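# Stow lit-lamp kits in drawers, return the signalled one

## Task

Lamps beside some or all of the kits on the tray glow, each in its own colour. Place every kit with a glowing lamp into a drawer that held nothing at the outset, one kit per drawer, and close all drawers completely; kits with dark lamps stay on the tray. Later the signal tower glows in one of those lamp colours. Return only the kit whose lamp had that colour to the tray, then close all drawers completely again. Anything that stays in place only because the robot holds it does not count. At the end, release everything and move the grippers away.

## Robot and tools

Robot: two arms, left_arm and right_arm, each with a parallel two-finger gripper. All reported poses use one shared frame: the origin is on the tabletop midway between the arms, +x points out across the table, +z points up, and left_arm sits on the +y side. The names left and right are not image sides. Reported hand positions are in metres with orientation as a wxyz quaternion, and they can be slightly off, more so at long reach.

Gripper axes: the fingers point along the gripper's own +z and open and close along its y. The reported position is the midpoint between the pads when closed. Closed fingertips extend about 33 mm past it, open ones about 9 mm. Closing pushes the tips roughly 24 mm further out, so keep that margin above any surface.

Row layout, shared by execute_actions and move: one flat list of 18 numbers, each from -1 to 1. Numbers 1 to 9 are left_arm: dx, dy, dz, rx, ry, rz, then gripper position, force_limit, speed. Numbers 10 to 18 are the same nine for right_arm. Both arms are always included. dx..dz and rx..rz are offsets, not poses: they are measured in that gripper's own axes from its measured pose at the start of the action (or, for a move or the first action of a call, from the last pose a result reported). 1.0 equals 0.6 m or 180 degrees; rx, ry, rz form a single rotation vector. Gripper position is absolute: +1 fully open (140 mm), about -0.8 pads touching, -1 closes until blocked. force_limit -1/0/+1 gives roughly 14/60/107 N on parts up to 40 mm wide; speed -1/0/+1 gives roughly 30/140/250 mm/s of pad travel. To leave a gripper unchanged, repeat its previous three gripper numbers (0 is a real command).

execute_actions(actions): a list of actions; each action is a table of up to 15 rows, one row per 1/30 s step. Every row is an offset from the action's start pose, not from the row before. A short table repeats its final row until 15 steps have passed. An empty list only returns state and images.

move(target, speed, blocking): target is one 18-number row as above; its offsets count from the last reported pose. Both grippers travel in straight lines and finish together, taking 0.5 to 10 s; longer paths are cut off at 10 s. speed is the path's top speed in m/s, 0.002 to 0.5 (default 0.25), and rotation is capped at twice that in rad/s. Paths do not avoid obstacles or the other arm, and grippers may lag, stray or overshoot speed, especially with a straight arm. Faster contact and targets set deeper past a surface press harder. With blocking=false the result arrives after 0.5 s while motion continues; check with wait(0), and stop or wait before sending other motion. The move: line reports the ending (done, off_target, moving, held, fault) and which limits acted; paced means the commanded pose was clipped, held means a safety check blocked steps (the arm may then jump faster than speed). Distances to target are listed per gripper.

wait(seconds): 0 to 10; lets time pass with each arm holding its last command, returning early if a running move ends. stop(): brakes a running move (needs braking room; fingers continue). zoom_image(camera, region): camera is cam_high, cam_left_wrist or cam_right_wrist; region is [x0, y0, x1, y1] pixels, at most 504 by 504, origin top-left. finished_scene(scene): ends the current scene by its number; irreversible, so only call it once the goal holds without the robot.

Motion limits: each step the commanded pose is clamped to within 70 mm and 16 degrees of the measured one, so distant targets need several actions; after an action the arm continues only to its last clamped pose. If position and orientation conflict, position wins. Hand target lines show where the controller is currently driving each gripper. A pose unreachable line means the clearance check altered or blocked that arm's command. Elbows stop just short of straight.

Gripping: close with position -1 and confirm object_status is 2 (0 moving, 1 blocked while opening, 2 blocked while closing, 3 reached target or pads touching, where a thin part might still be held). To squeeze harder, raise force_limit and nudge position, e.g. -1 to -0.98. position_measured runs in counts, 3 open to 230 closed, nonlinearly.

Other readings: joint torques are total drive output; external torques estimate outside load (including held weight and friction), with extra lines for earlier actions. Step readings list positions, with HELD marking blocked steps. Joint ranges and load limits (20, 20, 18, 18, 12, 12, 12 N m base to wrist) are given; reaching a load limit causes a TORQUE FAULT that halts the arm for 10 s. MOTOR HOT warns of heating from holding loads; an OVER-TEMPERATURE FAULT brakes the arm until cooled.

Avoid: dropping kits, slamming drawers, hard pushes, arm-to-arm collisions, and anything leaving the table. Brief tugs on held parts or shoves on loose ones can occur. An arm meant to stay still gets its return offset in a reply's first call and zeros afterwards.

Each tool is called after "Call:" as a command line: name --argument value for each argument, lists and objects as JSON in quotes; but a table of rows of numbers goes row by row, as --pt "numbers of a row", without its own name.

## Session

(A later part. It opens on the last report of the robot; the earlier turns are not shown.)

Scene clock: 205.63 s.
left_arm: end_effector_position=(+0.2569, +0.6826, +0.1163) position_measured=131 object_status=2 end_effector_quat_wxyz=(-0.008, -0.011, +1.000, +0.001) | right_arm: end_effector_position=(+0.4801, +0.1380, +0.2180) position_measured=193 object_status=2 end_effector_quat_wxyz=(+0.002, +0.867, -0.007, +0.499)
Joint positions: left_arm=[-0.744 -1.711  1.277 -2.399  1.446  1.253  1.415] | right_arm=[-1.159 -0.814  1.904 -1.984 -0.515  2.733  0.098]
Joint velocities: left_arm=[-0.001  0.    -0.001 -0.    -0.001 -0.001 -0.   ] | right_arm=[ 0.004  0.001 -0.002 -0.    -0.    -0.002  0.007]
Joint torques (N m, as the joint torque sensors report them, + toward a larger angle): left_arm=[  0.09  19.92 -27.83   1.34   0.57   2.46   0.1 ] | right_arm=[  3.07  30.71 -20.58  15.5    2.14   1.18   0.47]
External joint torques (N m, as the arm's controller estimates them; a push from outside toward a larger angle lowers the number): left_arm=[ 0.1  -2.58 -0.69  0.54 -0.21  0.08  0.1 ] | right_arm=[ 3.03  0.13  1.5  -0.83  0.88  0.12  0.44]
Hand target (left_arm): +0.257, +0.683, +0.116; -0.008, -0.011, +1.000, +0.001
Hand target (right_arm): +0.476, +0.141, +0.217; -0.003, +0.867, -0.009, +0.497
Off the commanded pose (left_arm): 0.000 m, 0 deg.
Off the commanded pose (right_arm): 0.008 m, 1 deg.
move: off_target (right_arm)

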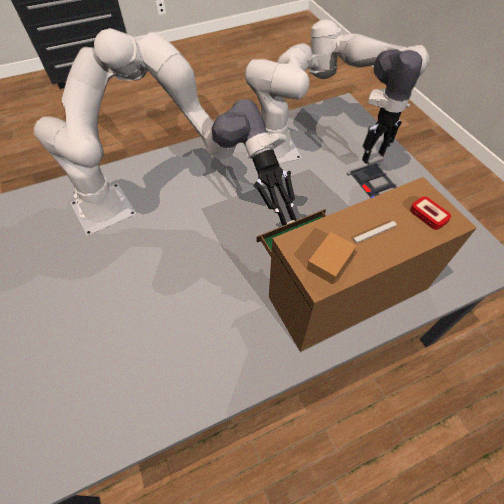

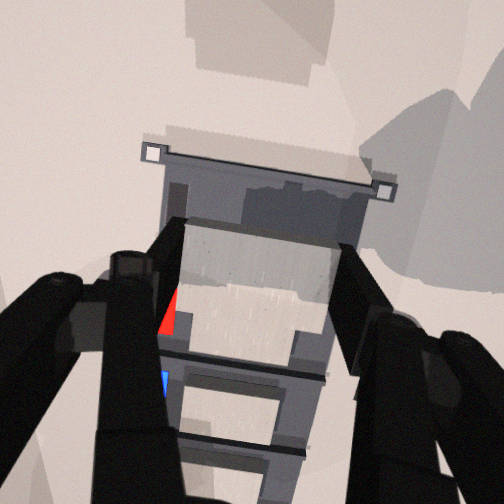

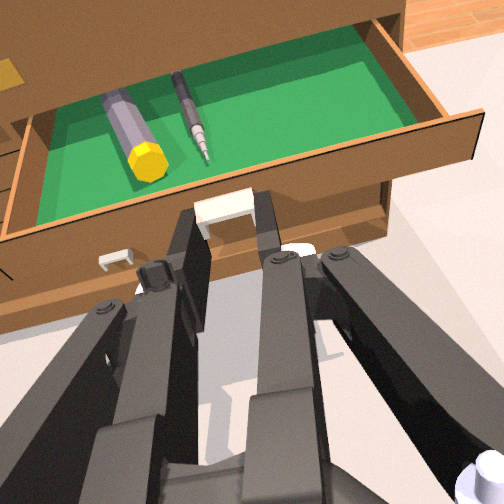

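Call:
move --target '[0,0,0,0,0,0,-1,-0.2,-0.5,0.102,-0.007,0.172,0,0,0,-1,0,-0.8]' --speed 0.07

Call:
move --target '[0,0,0,0,0,0,-1,-0.2,-0.5,0,0,0,0,0,0,-0.1,0,0]'

Call:
move --target '[0,0,0,0,0,0,-1,-0.2,-0.5,-0.075,0,-0.015,0,0,0,-0.1,0,0]' --speed 0.06

Scene clock: 210.10 s.
left_arm: end_effector_position=(+0.2569, +0.6826, +0.1163) position_measured=131 object_status=2 end_effector_quat_wxyz=(-0.008, -0.011, +1.000, +0.001) | right_arm: end_effector_position=(+0.5968, +0.1431, +0.2209) position_measured=193 object_status=2 end_effector_quat_wxyz=(-0.000, +0.866, -0.010, +0.499)
Joint positions: left_arm=[-0.744 -1.711  1.277 -2.399  1.446  1.253  1.415] | right_arm=[-1.553 -0.858  2.087 -1.716 -0.515  2.775 -0.001]
Joint velocities: left_arm=[ 0.001  0.     0.    -0.001 -0.     0.    -0.   ] | right_arm=[-0.007  0.004  0.007  0.01  -0.    -0.014 -0.011]
Joint torques (N m, as the joint torque sensors report them, + toward a larger angle): left_arm=[  0.55  20.63 -27.96  -0.1    0.55   2.43   0.01] | right_arm=[ -4.53  38.44 -19.95  21.09   0.86   1.83  -0.2 ]
External joint torques (N m, as the arm's controller estimates them; a push from outside toward a larger angle lowers the number): left_arm=[ 0.57 -1.88 -0.81 -0.87 -0.23  0.05  0.01] | right_arm=[-4.56 -1.42  1.05  3.52 -0.58  0.56 -0.22]
Hand target (left_arm): +0.257, +0.683, +0.116; -0.008, -0.011, +1.000, +0.001
Hand target (right_arm): +0.600, +0.143, +0.223; +0.000, +0.866, -0.007, +0.500
Off the commanded pose (left_arm): 0.000 m, 0 deg.
Off the commanded pose (right_arm): 0.005 m, 0 deg.
move: off_target (right_arm)

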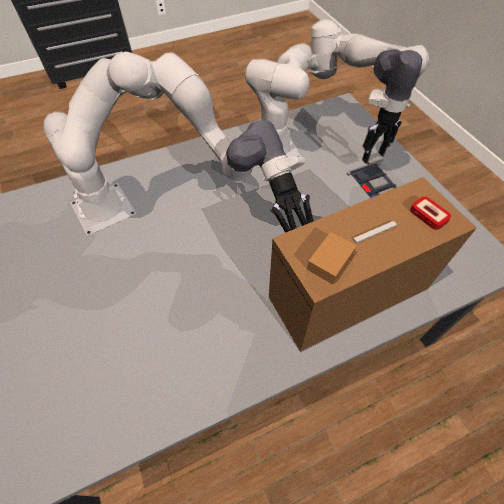

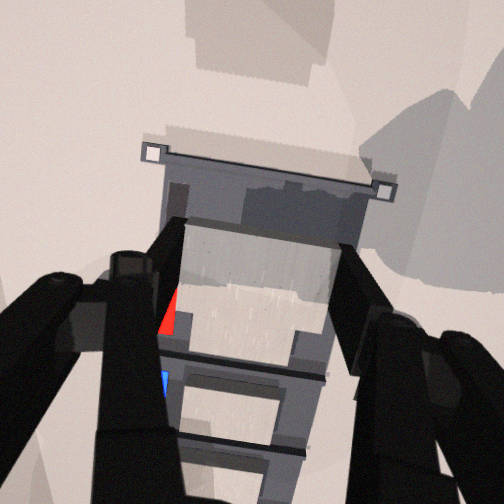

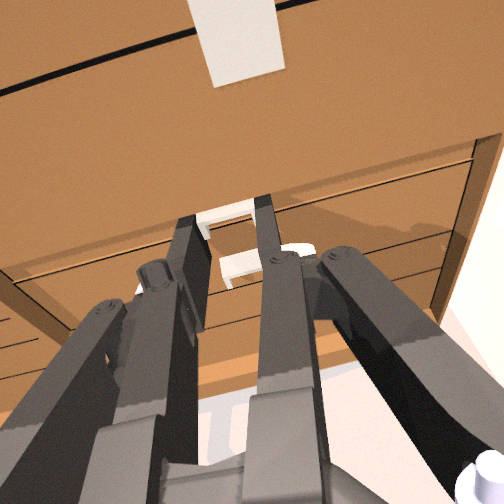

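Scene clock: 210.60 s.
left_arm: end_effector_position=(+0.2569, +0.6826, +0.1163) position_measured=131 object_status=2 end_effector_quat_wxyz=(-0.008, -0.011, +1.000, +0.001) | right_arm: end_effector_position=(+0.5968, +0.1425, +0.2206) position_measured=141 object_status=3 end_effector_quat_wxyz=(+0.000, +0.867, -0.011, +0.499)
Joint positions: left_arm=[-0.744 -1.711  1.277 -2.399  1.446  1.253  1.415] | right_arm=[-1.552 -0.858  2.087 -1.717 -0.515  2.773 -0.001]
Joint velocities: left_arm=[-0.     0.     0.001  0.001 -0.    -0.001  0.002] | right_arm=[ 0.     0.002  0.     0.001  0.    -0.     0.   ]
Joint torques (N m, as the joint torque sensors report them, + toward a larger angle): left_arm=[  0.56  20.45 -28.45   1.14   0.57   2.34   0.03] | right_arm=[ -0.57  39.03 -19.86  17.65   1.33   1.4    0.14]
External joint torques (N m, as the arm's controller estimates them; a push from outside toward a larger angle lowers the number): left_arm=[ 0.51 -2.02 -1.38  0.32 -0.21 -0.03  0.03] | right_arm=[-0.53 -0.91  1.18  0.05 -0.12  0.12  0.11]
Hand target (left_arm): +0.257, +0.683, +0.116; -0.008, -0.011, +1.000, +0.001
Hand target (right_arm): +0.597, +0.143, +0.221; -0.000, +0.866, -0.010, +0.499
Off the commanded pose (left_arm): 0.000 m, 0 deg.
Off the commanded pose (right_arm): 0.001 m, 0 deg.
move: done

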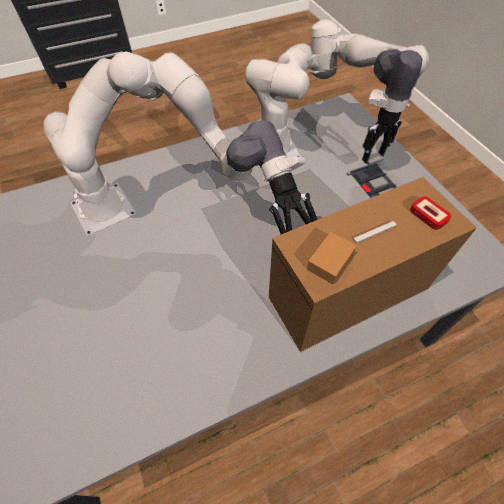

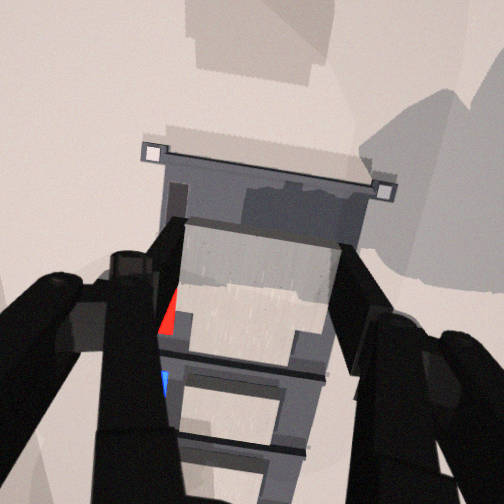

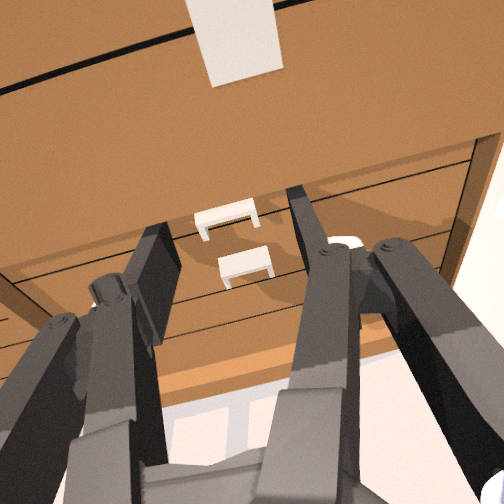

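Scene clock: 211.67 s.
left_arm: end_effector_position=(+0.2569, +0.6826, +0.1163) position_measured=131 object_status=2 end_effector_quat_wxyz=(-0.008, -0.011, +1.000, +0.001) | right_arm: end_effector_position=(+0.5664, +0.1435, +0.1857) position_measured=141 object_status=3 end_effector_quat_wxyz=(+0.006, +0.867, -0.003, +0.499)
Joint positions: left_arm=[-0.744 -1.711  1.277 -2.399  1.446  1.253  1.415] | right_arm=[-1.465 -0.912  2.054 -1.79  -0.503  2.803  0.054]
Joint velocities: left_arm=[-0.002 -0.001 -0.001  0.     0.     0.    -0.   ] | right_arm=[ 0.002 -0.003 -0.015 -0.003  0.015  0.013  0.027]
Joint torques (N m, as the joint torque sensors report them, + toward a larger angle): left_arm=[  0.69  20.64 -28.56   0.95   0.61   2.34   0.03] | right_arm=[  0.56  36.53 -22.31  14.17   2.31   1.11   0.38]
External joint torques (N m, as the arm's controller estimates them; a push from outside toward a larger angle lowers the number): left_arm=[ 0.81 -1.82 -1.47  0.22 -0.16 -0.04  0.03] | right_arm=[ 0.73 -2.02  0.21 -1.75  0.85  0.    0.36]
Hand target (left_arm): +0.257, +0.683, +0.116; -0.008, -0.011, +1.000, +0.001
Hand target (right_arm): +0.567, +0.143, +0.186; +0.001, +0.866, -0.011, +0.499
Off the commanded pose (left_arm): 0.000 m, 0 deg.
Off the commanded pose (right_arm): 0.000 m, 1 deg.
move: done

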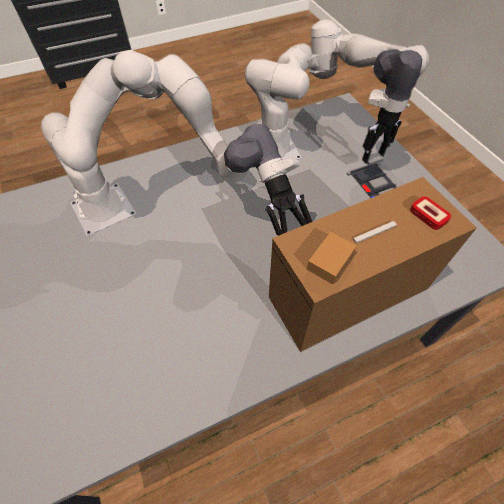

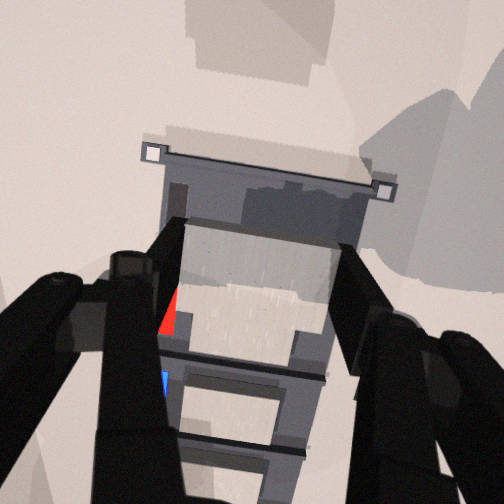

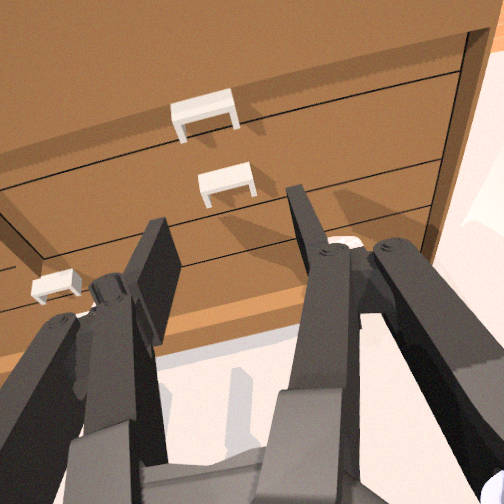

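Call:
move --target '[0,0,0,0,0,0,-1,-0.2,-0.5,0.008,0,0.055,0,0,0,-0.1,0,0]' --speed 0.04

Scene clock: 215.23 s.
left_arm: end_effector_position=(+0.2569, +0.6826, +0.1163) position_measured=131 object_status=2 end_effector_quat_wxyz=(-0.008, -0.011, +1.000, +0.001) | right_arm: end_effector_position=(+0.5974, +0.1423, +0.1754) position_measured=141 object_status=3 end_effector_quat_wxyz=(+0.004, +0.866, -0.009, +0.499)
Joint positions: left_arm=[-0.744 -1.711  1.277 -2.399  1.446  1.253  1.415] | right_arm=[-1.568 -0.947  2.101 -1.713 -0.501  2.817  0.053]
Joint velocities: left_arm=[ 0.    -0.001  0.001  0.001 -0.     0.    -0.002] | right_arm=[-0.008  0.     0.008  0.01  -0.003  0.001 -0.005]
Joint torques (N m, as the joint torque sensors report them, + toward a larger angle): left_arm=[  0.33  19.78 -28.46   0.12   0.6    2.33   0.08] | right_arm=[ -2.19  39.33 -19.92  17.18   0.59   1.24  -0.23]
External joint torques (N m, as the arm's controller estimates them; a push from outside toward a larger angle lowers the number): left_arm=[ 0.28 -2.65 -1.37 -0.72 -0.17 -0.05  0.08] | right_arm=[-2.07 -1.81  2.4   1.29 -0.91  0.12 -0.25]
Hand target (left_arm): +0.257, +0.683, +0.116; -0.008, -0.011, +1.000, +0.001
Hand target (right_arm): +0.598, +0.144, +0.174; +0.006, +0.866, -0.003, +0.500
Off the commanded pose (left_arm): 0.000 m, 0 deg.
Off the commanded pose (right_arm): 0.002 m, 1 deg.
move: done

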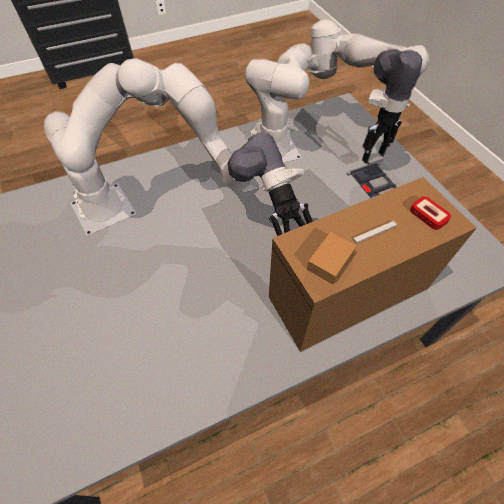

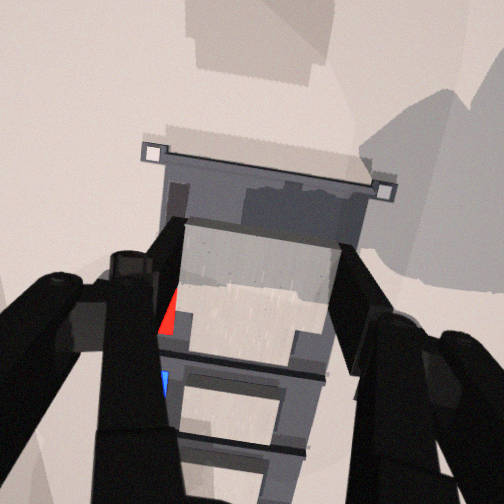

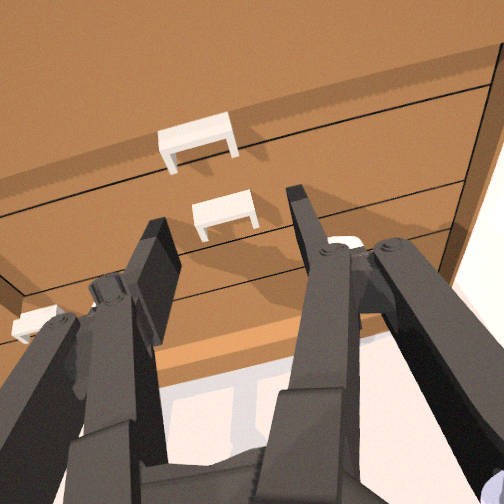

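Call:
move --target '[0,0,0,0,0,0,-1,-0.2,-0.5,0,-0.002,0,0,0,0,-1,0,-0.5]'

Call:
move --target '[0,0,0,0,0,0,-1,-0.2,-0.5,-0.117,0,-0.202,0,0,0,-1,0,-0.5]' --speed 0.07

Scene clock: 217.53 s.
left_arm: end_effector_position=(+0.2569, +0.6826, +0.1163) position_measured=131 object_status=2 end_effector_quat_wxyz=(-0.008, -0.011, +1.000, +0.001) | right_arm: end_effector_position=(+0.5967, +0.1433, +0.1755) position_measured=193 object_status=2 end_effector_quat_wxyz=(+0.004, +0.866, -0.008, +0.499)
Joint positions: left_arm=[-0.744 -1.711  1.277 -2.399  1.446  1.253  1.415] | right_arm=[-1.567 -0.947  2.102 -1.711 -0.502  2.814  0.052]
Joint velocities: left_arm=[ 0.     0.001 -0.001 -0.001 -0.    -0.     0.   ] | right_arm=[ 0.001  0.001 -0.002  0.001 -0.001 -0.001  0.   ]
Joint torques (N m, as the joint torque sensors report them, + toward a larger angle): left_arm=[  0.79  20.3  -29.15   0.17   0.61   2.33   0.16] | right_arm=[ -2.12  39.54 -20.45  17.44   1.79   1.01   0.14]
External joint torques (N m, as the arm's controller estimates them; a push from outside toward a larger angle lowers the number): left_arm=[ 0.81 -2.21 -2.03 -0.59 -0.16 -0.05  0.16] | right_arm=[-2.19 -1.71  1.79  1.37  0.3  -0.14  0.12]
Hand target (left_arm): +0.257, +0.683, +0.116; -0.008, -0.011, +1.000, +0.001
Hand target (right_arm): +0.597, +0.144, +0.175; +0.004, +0.866, -0.009, +0.499
Off the commanded pose (left_arm): 0.000 m, 0 deg.
Off the commanded pose (right_arm): 0.001 m, 0 deg.
move: done

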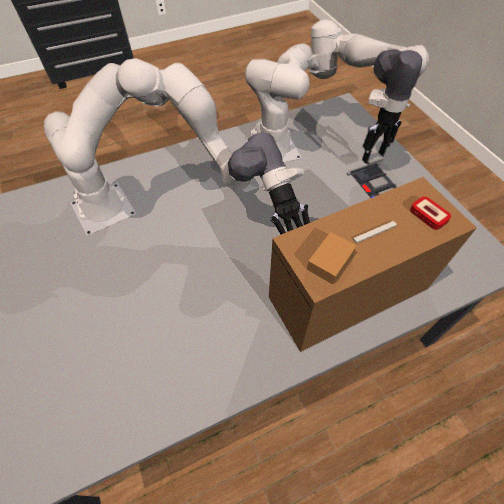

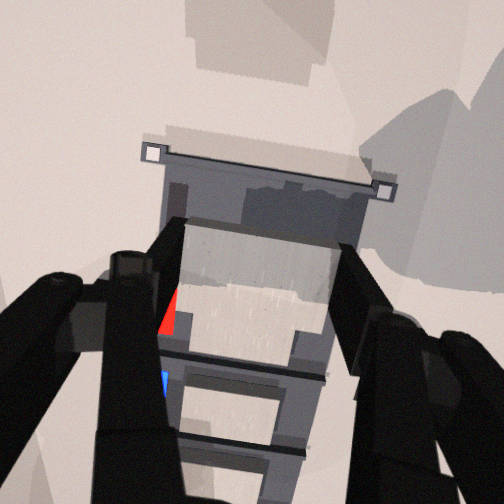

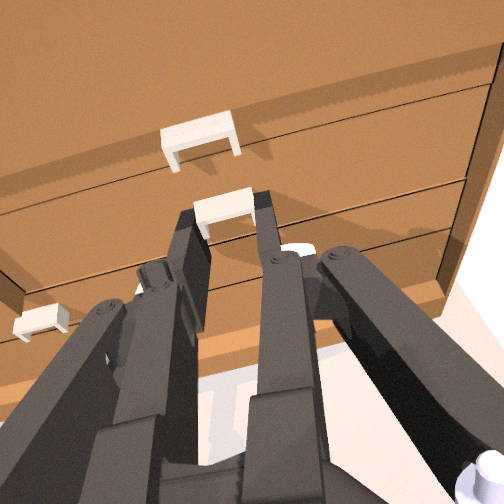

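Scene clock: 219.87 s.
left_arm: end_effector_position=(+0.2569, +0.6826, +0.1163) position_measured=131 object_status=2 end_effector_quat_wxyz=(-0.008, -0.011, +1.000, +0.001) | right_arm: end_effector_position=(+0.4618, +0.1380, +0.1726) position_measured=193 object_status=2 end_effector_quat_wxyz=(+0.012, +0.866, -0.007, +0.500)
Joint positions: left_arm=[-0.744 -1.711  1.277 -2.399  1.446  1.253  1.415] | right_arm=[-1.15  -0.892  1.946 -1.999 -0.493  2.74   0.161]
Joint velocities: left_arm=[-0.001 -0.001  0.001  0.    -0.     0.     0.   ] | right_arm=[ 0.003 -0.001 -0.002 -0.003  0.001 -0.001  0.008]
Joint torques (N m, as the joint torque sensors report them, + toward a larger angle): left_arm=[  0.08  19.48 -28.22   0.82   0.59   2.41   0.14] | right_arm=[  4.22  32.32 -21.34  14.01   2.1    1.19   0.4 ]
External joint torques (N m, as the arm's controller estimates them; a push from outside toward a larger angle lowers the number): left_arm=[ 0.18 -2.96 -1.14  0.07 -0.18  0.02  0.14] | right_arm=[ 4.38  0.25  2.01 -0.47  0.88  0.33  0.37]
Hand target (left_arm): +0.257, +0.683, +0.116; -0.008, -0.011, +1.000, +0.001
Hand target (right_arm): +0.457, +0.143, +0.172; +0.006, +0.867, -0.008, +0.498
Off the commanded pose (left_arm): 0.000 m, 0 deg.
Off the commanded pose (right_arm): 0.010 m, 1 deg.
move: off_target (right_arm)

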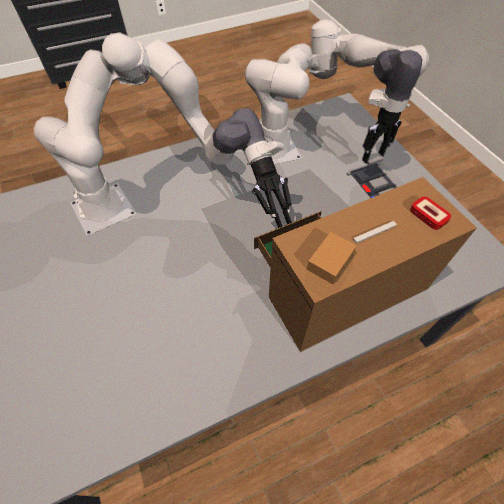

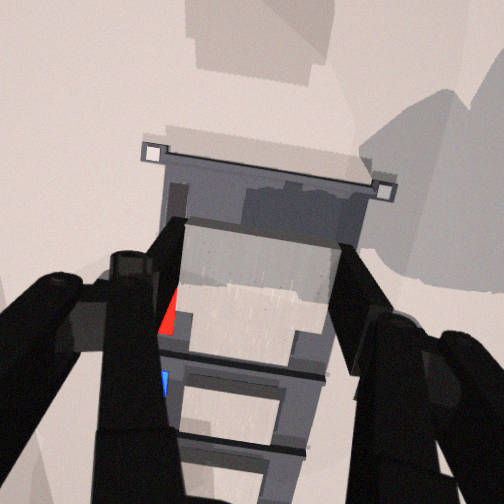

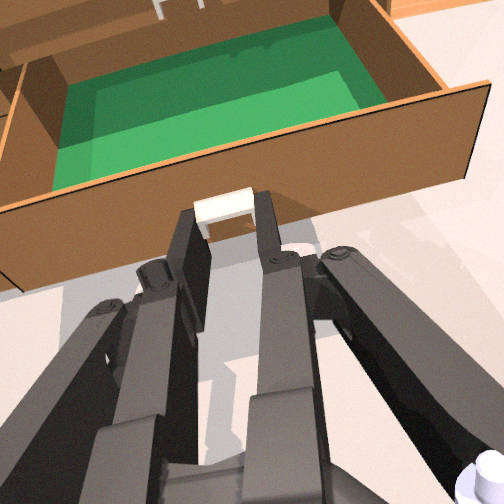

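Call:
move --target '[0,0,-0.15,0,0,0,-1,-0.2,-0.5,0,0,0,0,0,0,-0.1,0,0]'

Call:
move --target '[-0.1,-0.1,-0.1,0,0,0,-1,-0.2,-0.5,-0.02,0,-0.065,0,0,0,-0.1,0,0]' --speed 0.15

Call:
move --target '[-0.2,-0.25,-0.05,0,0,0,-1,-0.2,-0.5,0,0.47,0,0,0,0,-0.1,0,0]'

Scene clock: 225.10 s.
left_arm: end_effector_position=(+0.2594, +0.6835, +0.2070) position_measured=131 object_status=2 end_effector_quat_wxyz=(-0.005, -0.009, +1.000, +0.001) | right_arm: end_effector_position=(+0.4617, +0.1378, +0.1726) position_measured=141 object_status=3 end_effector_quat_wxyz=(+0.011, +0.866, -0.008, +0.500)
Joint positions: left_arm=[-0.818 -1.604  1.089 -2.285  1.268  1.18   1.407] | right_arm=[-1.15  -0.892  1.946 -1.999 -0.493  2.74   0.162]
Joint velocities: left_arm=[-0.001  0.004 -0.001  0.001 -0.01  -0.003 -0.001] | right_arm=[-0.001  0.     0.001  0.     0.001 -0.001  0.001]
Joint torques (N m, as the joint torque sensors report them, + toward a larger angle): left_arm=[ -0.4   23.89 -28.43   5.37  -0.35   2.03  -0.16] | right_arm=[ -0.87  31.34 -21.96  14.57   1.     0.82   0.09]
External joint torques (N m, as the arm's controller estimates them; a push from outside toward a larger angle lowers the number): left_arm=[-0.33 -0.47 -1.78  1.3  -1.1  -0.37 -0.16] | right_arm=[-0.75 -0.61  1.28  0.15 -0.22 -0.04  0.06]
Hand target (left_arm): +0.259, +0.683, +0.208; -0.006, -0.010, +1.000, -0.000
Hand target (right_arm): +0.462, +0.138, +0.173; +0.012, +0.866, -0.007, +0.500
Off the commanded pose (left_arm): 0.002 m, 0 deg.
Off the commanded pose (right_arm): 0.000 m, 0 deg.
move: done

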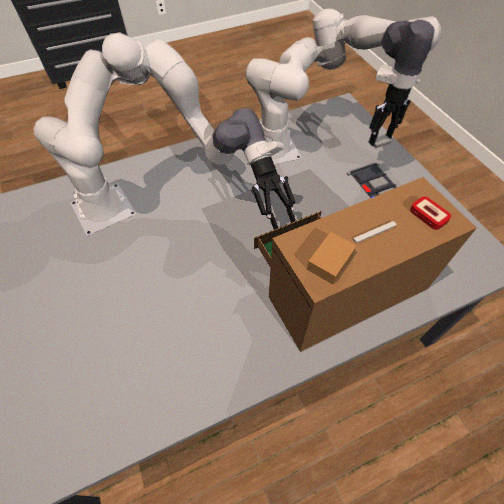

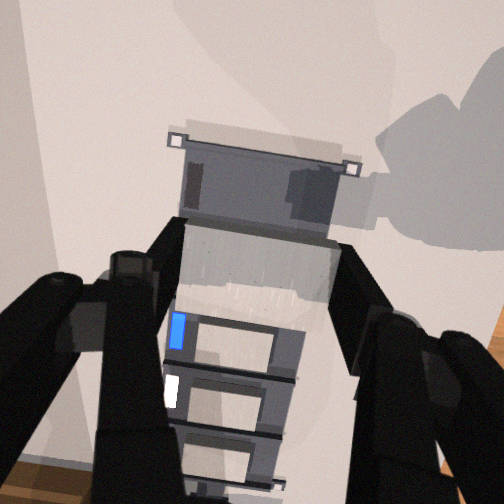

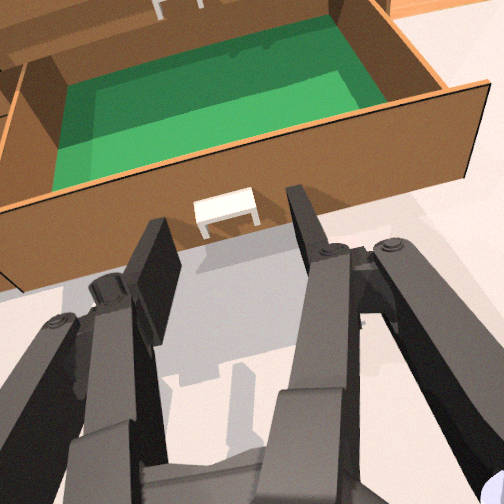

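Scene clock: 226.37 s.
left_arm: end_effector_position=(+0.3201, +0.6239, +0.2677) position_measured=131 object_status=2 end_effector_quat_wxyz=(-0.003, -0.001, +1.000, +0.003) | right_arm: end_effector_position=(+0.4216, +0.1398, +0.1799) position_measured=141 object_status=3 end_effector_quat_wxyz=(+0.013, +0.866, -0.001, +0.499)
Joint positions: left_arm=[-1.028 -1.45   1.017 -2.163  1.142  1.188  1.269] | right_arm=[-1.031 -0.866  1.908 -2.051 -0.487  2.691  0.168]
Joint velocities: left_arm=[-0.     0.001  0.002  0.001 -0.001  0.001 -0.03 ] | right_arm=[-0.001  0.    -0.    -0.001  0.002 -0.002 -0.001]
Joint torques (N m, as the joint torque sensors report them, + toward a larger angle): left_arm=[ -1.14  23.72 -28.69   7.68  -0.45   2.86  -0.02] | right_arm=[  1.07  29.84 -23.55  12.79   1.97   0.43   0.46]
External joint torques (N m, as the arm's controller estimates them; a push from outside toward a larger angle lowers the number): left_arm=[-1.04 -0.82 -2.34  0.89 -1.21  0.46 -0.02] | right_arm=[ 1.    0.01 -0.69 -1.85  0.88 -0.42  0.44]
Hand target (left_arm): +0.321, +0.623, +0.269; -0.001, -0.007, +1.000, +0.001
Hand target (right_arm): +0.422, +0.138, +0.180; +0.012, +0.866, -0.007, +0.499
Off the commanded pose (left_arm): 0.002 m, 1 deg.
Off the commanded pose (right_arm): 0.002 m, 1 deg.
move: done

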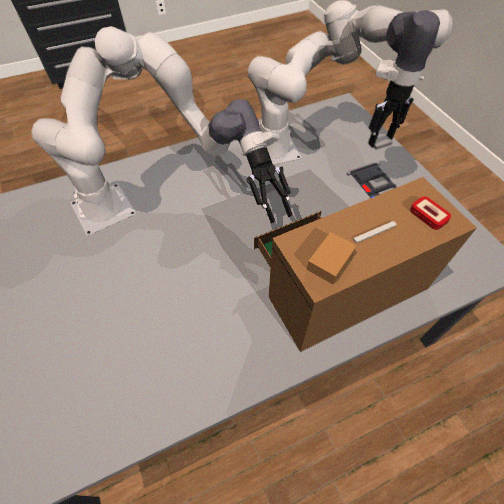

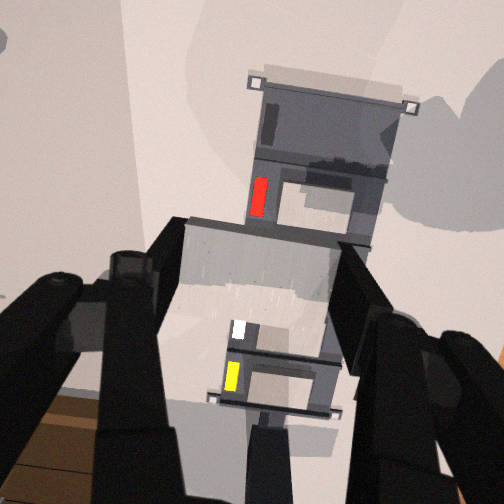

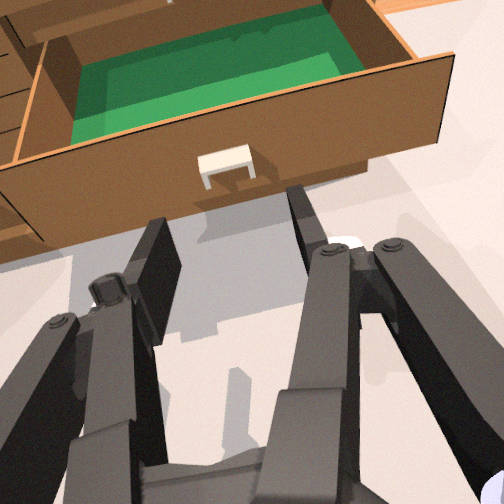

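Scene clock: 228.30 s.
left_arm: end_effector_position=(+0.4391, +0.4711, +0.3000) position_measured=131 object_status=2 end_effector_quat_wxyz=(+0.001, +0.005, +1.000, +0.004) | right_arm: end_effector_position=(+0.4191, -0.1413, +0.1817) position_measured=141 object_status=3 end_effector_quat_wxyz=(+0.012, +0.867, -0.004, +0.498)
Joint positions: left_arm=[-1.454 -1.219  1.095 -1.966  1.055  1.301  1.012] | right_arm=[-0.642 -1.019  1.366 -2.885 -0.671  3.306  0.219]
Joint velocities: left_arm=[-0.    -0.     0.001  0.    -0.001 -0.    -0.017] | right_arm=[ 0.001 -0.001  0.     0.     0.001  0.012  0.   ]
Joint torques (N m, as the joint torque sensors report them, + toward a larger angle): left_arm=[ -1.32  23.71 -27.99  10.72  -0.23   2.85  -0.09] | right_arm=[ -2.14   9.6  -17.97   8.75   1.28   0.96  -0.08]
External joint torques (N m, as the arm's controller estimates them; a push from outside toward a larger angle lowers the number): left_arm=[-1.34 -0.85 -1.07  1.02 -1.04  0.42 -0.09] | right_arm=[-2.2  -1.39 -0.09 -1.79 -0.92  0.2  -0.1 ]
Hand target (left_arm): +0.440, +0.469, +0.301; +0.002, +0.001, +1.000, +0.002
Hand target (right_arm): +0.419, -0.143, +0.182; +0.013, +0.867, -0.002, +0.498
Off the commanded pose (left_arm): 0.005 m, 1 deg.
Off the commanded pose (right_arm): 0.005 m, 0 deg.
move: off_target (left_arm, right_arm)

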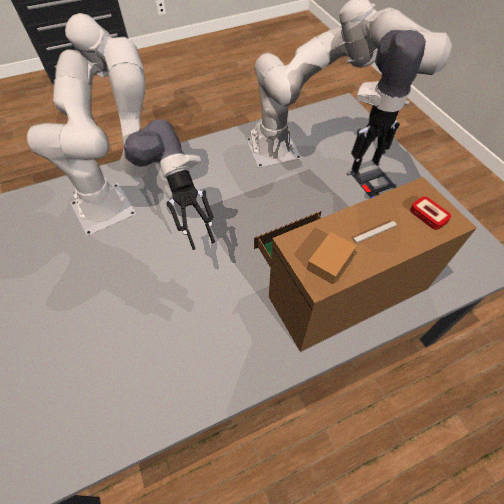

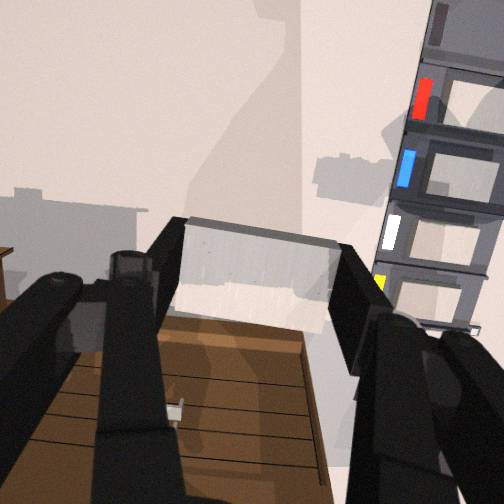

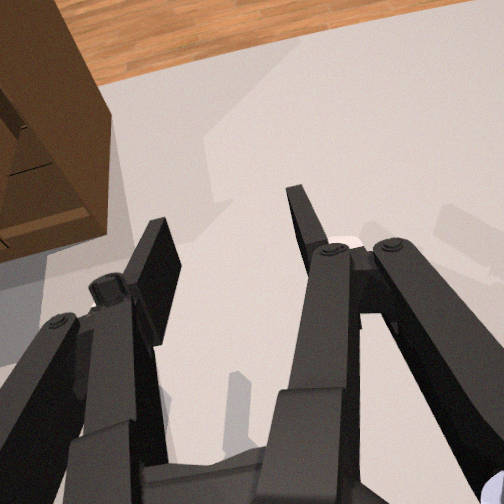

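Call:
move --target '[-0.177,-0.535,0.017,0,0,0,-1,-0.2,-0.5,0,0,0,0,0,0,-0.1,0,0]'

Scene clock: 231.53 s.
left_arm: end_effector_position=(+0.5378, +0.1438, +0.2953) position_measured=131 object_status=2 end_effector_quat_wxyz=(+0.007, +0.012, +1.000, -0.001) | right_arm: end_effector_position=(+0.4189, -0.1409, +0.1816) position_measured=141 object_status=3 end_effector_quat_wxyz=(+0.011, +0.867, -0.004, +0.498)
Joint positions: left_arm=[-2.318 -0.985  1.442 -1.523  0.996  1.449  0.685] | right_arm=[-0.643 -1.019  1.366 -2.885 -0.671  3.308  0.219]
Joint velocities: left_arm=[-0.002 -0.001  0.     0.002  0.     0.001 -0.022] | right_arm=[ 0.     0.    -0.002  0.001  0.    -0.001  0.   ]
Joint torques (N m, as the joint torque sensors report them, + toward a larger angle): left_arm=[ -0.37  31.92 -26.82  13.67  -0.31   2.11  -0.04] | right_arm=[ -0.24  11.16 -17.1   10.39   2.17   0.31   0.14]
External joint torques (N m, as the arm's controller estimates them; a push from outside toward a larger angle lowers the number): left_arm=[-0.47 -1.09 -1.28  1.61 -1.13 -0.36 -0.04] | right_arm=[-0.2   0.19  0.86 -0.09 -0.04 -0.44  0.11]
Hand target (left_arm): +0.537, +0.143, +0.296; +0.006, +0.008, +1.000, -0.002
Hand target (right_arm): +0.419, -0.141, +0.182; +0.012, +0.867, -0.004, +0.498
Off the commanded pose (left_arm): 0.011 m, 1 deg.
Off the commanded pose (right_arm): 0.000 m, 0 deg.
move: off_target (left_arm)

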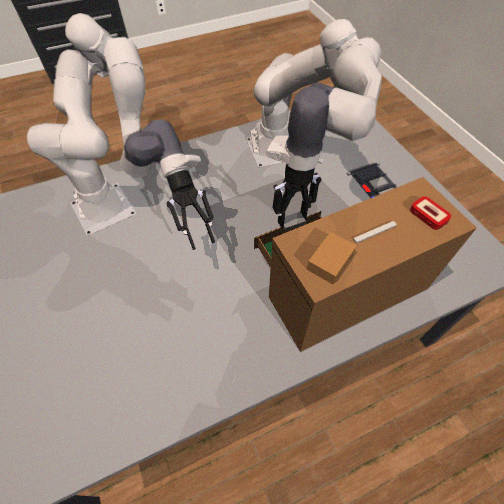

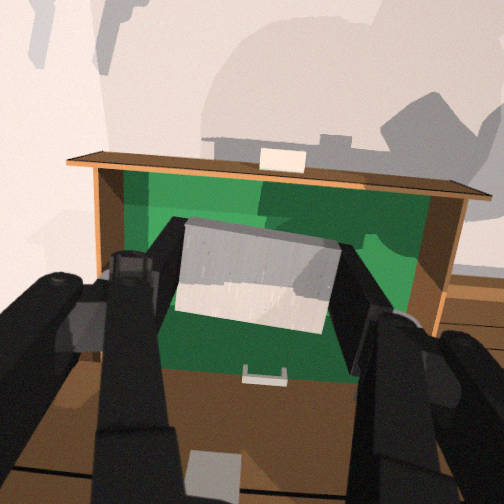

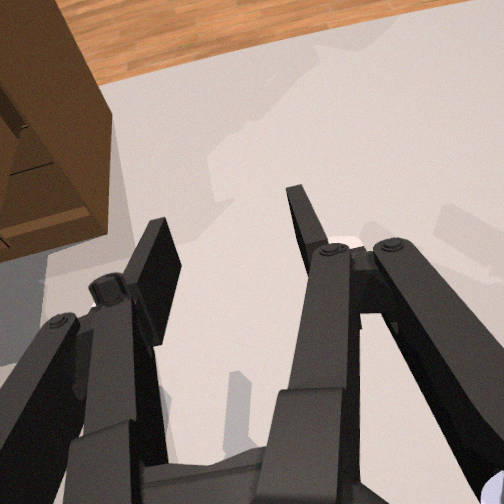

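Call:
move --target '[-0.012,0,0.14,0,0,0,-1,-0.2,-0.5,0,0,0,0,0,0,-0.1,0,0]' --speed 0.1

Call:
move --target '[0,0,0.025,0,0,0,-1,-0.2,-0.5,0,0,0,0,0,0,-0.1,0,0]' --speed 0.03

Scene clock: 235.77 s.
left_arm: end_effector_position=(+0.5447, +0.1422, +0.2116) position_measured=131 object_status=2 end_effector_quat_wxyz=(+0.005, +0.016, +1.000, -0.001) | right_arm: end_effector_position=(+0.4189, -0.1410, +0.1816) position_measured=141 object_status=3 end_effector_quat_wxyz=(+0.011, +0.867, -0.004, +0.498)
Joint positions: left_arm=[-2.3   -1.069  1.527 -1.643  1.075  1.574  0.654] | right_arm=[-0.643 -1.019  1.366 -2.885 -0.671  3.308  0.219]
Joint velocities: left_arm=[-0.001  0.001  0.001 -0.    -0.     0.012 -0.006] | right_arm=[ 0.     0.001 -0.    -0.001  0.     0.     0.001]
Joint torques (N m, as the joint torque sensors report them, + toward a larger angle): left_arm=[  2.17  31.14 -29.13  10.28   1.67   2.85  -0.11] | right_arm=[ -0.44  10.96 -16.93  10.18   2.19   0.65   0.13]
External joint torques (N m, as the arm's controller estimates them; a push from outside toward a larger angle lowers the number): left_arm=[ 2.1  -2.77 -1.41 -1.14  0.86  0.39 -0.11] | right_arm=[-0.41 -0.02  0.99 -0.27 -0.01 -0.1   0.11]
Hand target (left_arm): +0.547, +0.143, +0.211; +0.008, +0.013, +1.000, -0.001
Hand target (right_arm): +0.419, -0.141, +0.182; +0.011, +0.867, -0.004, +0.498
Off the commanded pose (left_arm): 0.002 m, 0 deg.
Off the commanded pose (right_arm): 0.000 m, 0 deg.
move: done

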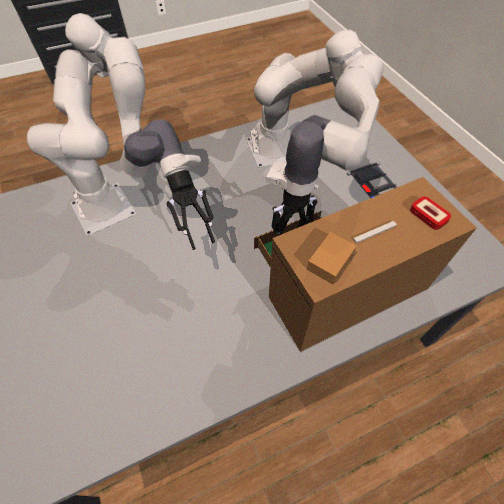

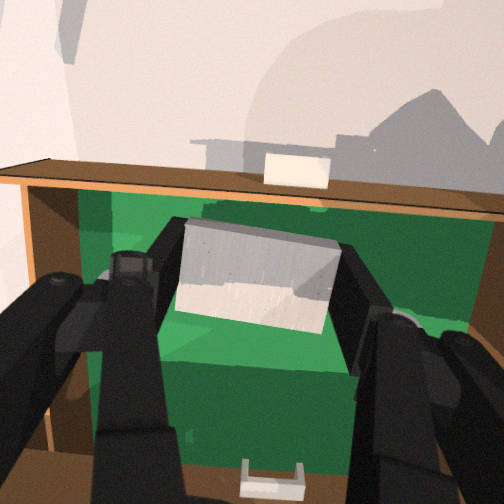

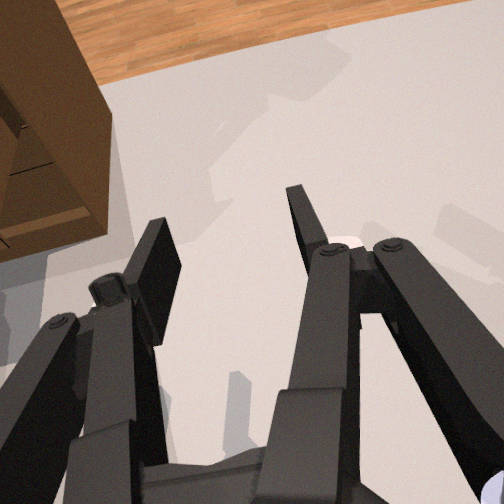

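Scene clock: 236.53 s.
left_arm: end_effector_position=(+0.5431, +0.1413, +0.1972) position_measured=131 object_status=2 end_effector_quat_wxyz=(+0.003, +0.019, +1.000, +0.000) | right_arm: end_effector_position=(+0.4189, -0.1410, +0.1816) position_measured=141 object_status=3 end_effector_quat_wxyz=(+0.011, +0.867, -0.004, +0.498)
Joint positions: left_arm=[-2.299 -1.079  1.544 -1.662  1.083  1.594  0.652] | right_arm=[-0.643 -1.019  1.366 -2.885 -0.671  3.308  0.219]
Joint velocities: left_arm=[ 0.001  0.     0.001 -0.001 -0.001  0.013 -0.   ] | right_arm=[ 0.001  0.002  0.     0.001 -0.001  0.     0.003]
Joint torques (N m, as the joint torque sensors report them, + toward a larger angle): left_arm=[  2.57  31.1  -28.64  11.02   1.67   2.92  -0.04] | right_arm=[ -0.41  11.05 -16.93  10.18   2.17   0.64   0.14]
External joint torques (N m, as the arm's controller estimates them; a push from outside toward a larger angle lowers the number): left_arm=[ 2.45 -2.87 -0.69 -0.29  0.86  0.46 -0.04] | right_arm=[-0.49  0.08  0.94 -0.38 -0.03 -0.13  0.11]
Hand target (left_arm): +0.545, +0.142, +0.197; +0.005, +0.016, +1.000, -0.000
Hand target (right_arm): +0.419, -0.141, +0.182; +0.011, +0.867, -0.004, +0.498
Off the commanded pose (left_arm): 0.002 m, 0 deg.
Off the commanded pose (right_arm): 0.000 m, 0 deg.
move: done

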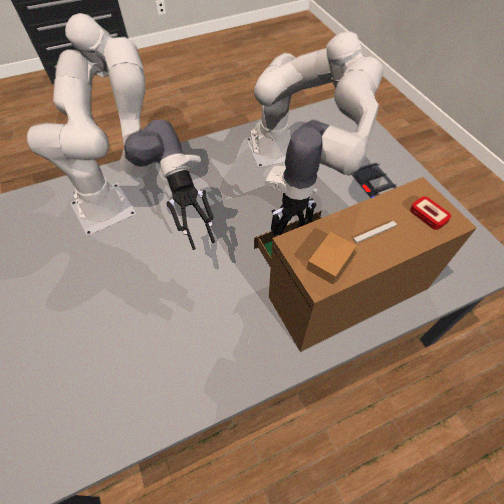

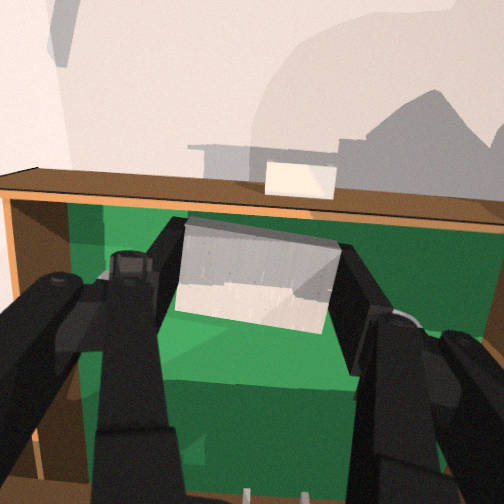

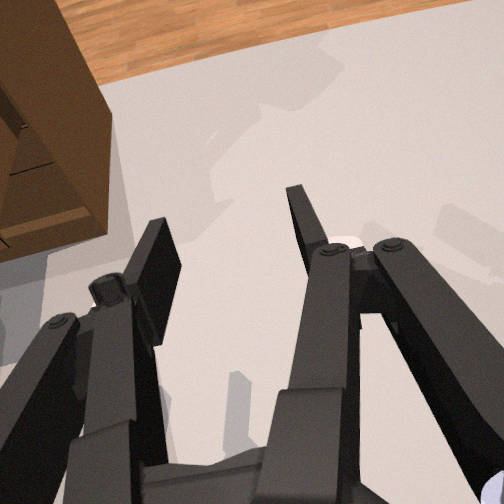

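Call:
move --target '[-0.022,0,0.022,0,0,0,-1,-0.2,-0.5,0,0,0,0,0,0,-0.1,0,0]' --speed 0.025

Scene clock: 239.20 s.
left_arm: end_effector_position=(+0.5543, +0.1404, +0.1861) position_measured=131 object_status=2 end_effector_quat_wxyz=(+0.002, +0.016, +1.000, -0.000) | right_arm: end_effector_position=(+0.4189, -0.1410, +0.1816) position_measured=141 object_status=3 end_effector_quat_wxyz=(+0.011, +0.867, -0.004, +0.498)
Joint positions: left_arm=[-2.329 -1.093  1.576 -1.627  1.095  1.604  0.662] | right_arm=[-0.643 -1.019  1.366 -2.885 -0.671  3.308  0.219]
Joint velocities: left_arm=[-0.004 -0.001  0.002  0.002  0.001  0.004  0.009] | right_arm=[ 0.001 -0.001  0.    -0.     0.    -0.001 -0.   ]
Joint torques (N m, as the joint torque sensors report them, + toward a larger angle): left_arm=[ -0.8   31.55 -26.98  11.76   1.98   2.65   0.17] | right_arm=[ -0.33  10.97 -17.05  10.28   2.15   0.63   0.15]
External joint torques (N m, as the arm's controller estimates them; a push from outside toward a larger angle lowers the number): left_arm=[-0.74 -3.87  1.03  0.8   1.19  0.2   0.17] | right_arm=[-0.31  0.04  0.85 -0.16 -0.05 -0.12  0.12]
Hand target (left_arm): +0.556, +0.141, +0.184; +0.003, +0.018, +1.000, -0.000
Hand target (right_arm): +0.419, -0.141, +0.182; +0.011, +0.867, -0.004, +0.498
Off the commanded pose (left_arm): 0.003 m, 0 deg.
Off the commanded pose (right_arm): 0.000 m, 0 deg.
move: done

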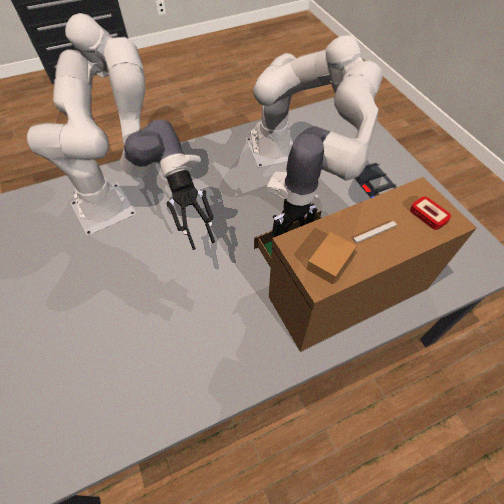

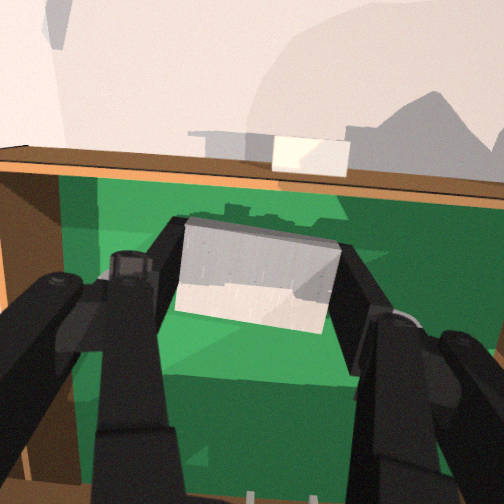

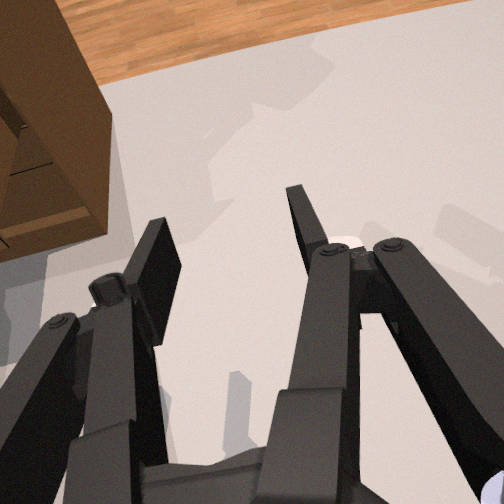

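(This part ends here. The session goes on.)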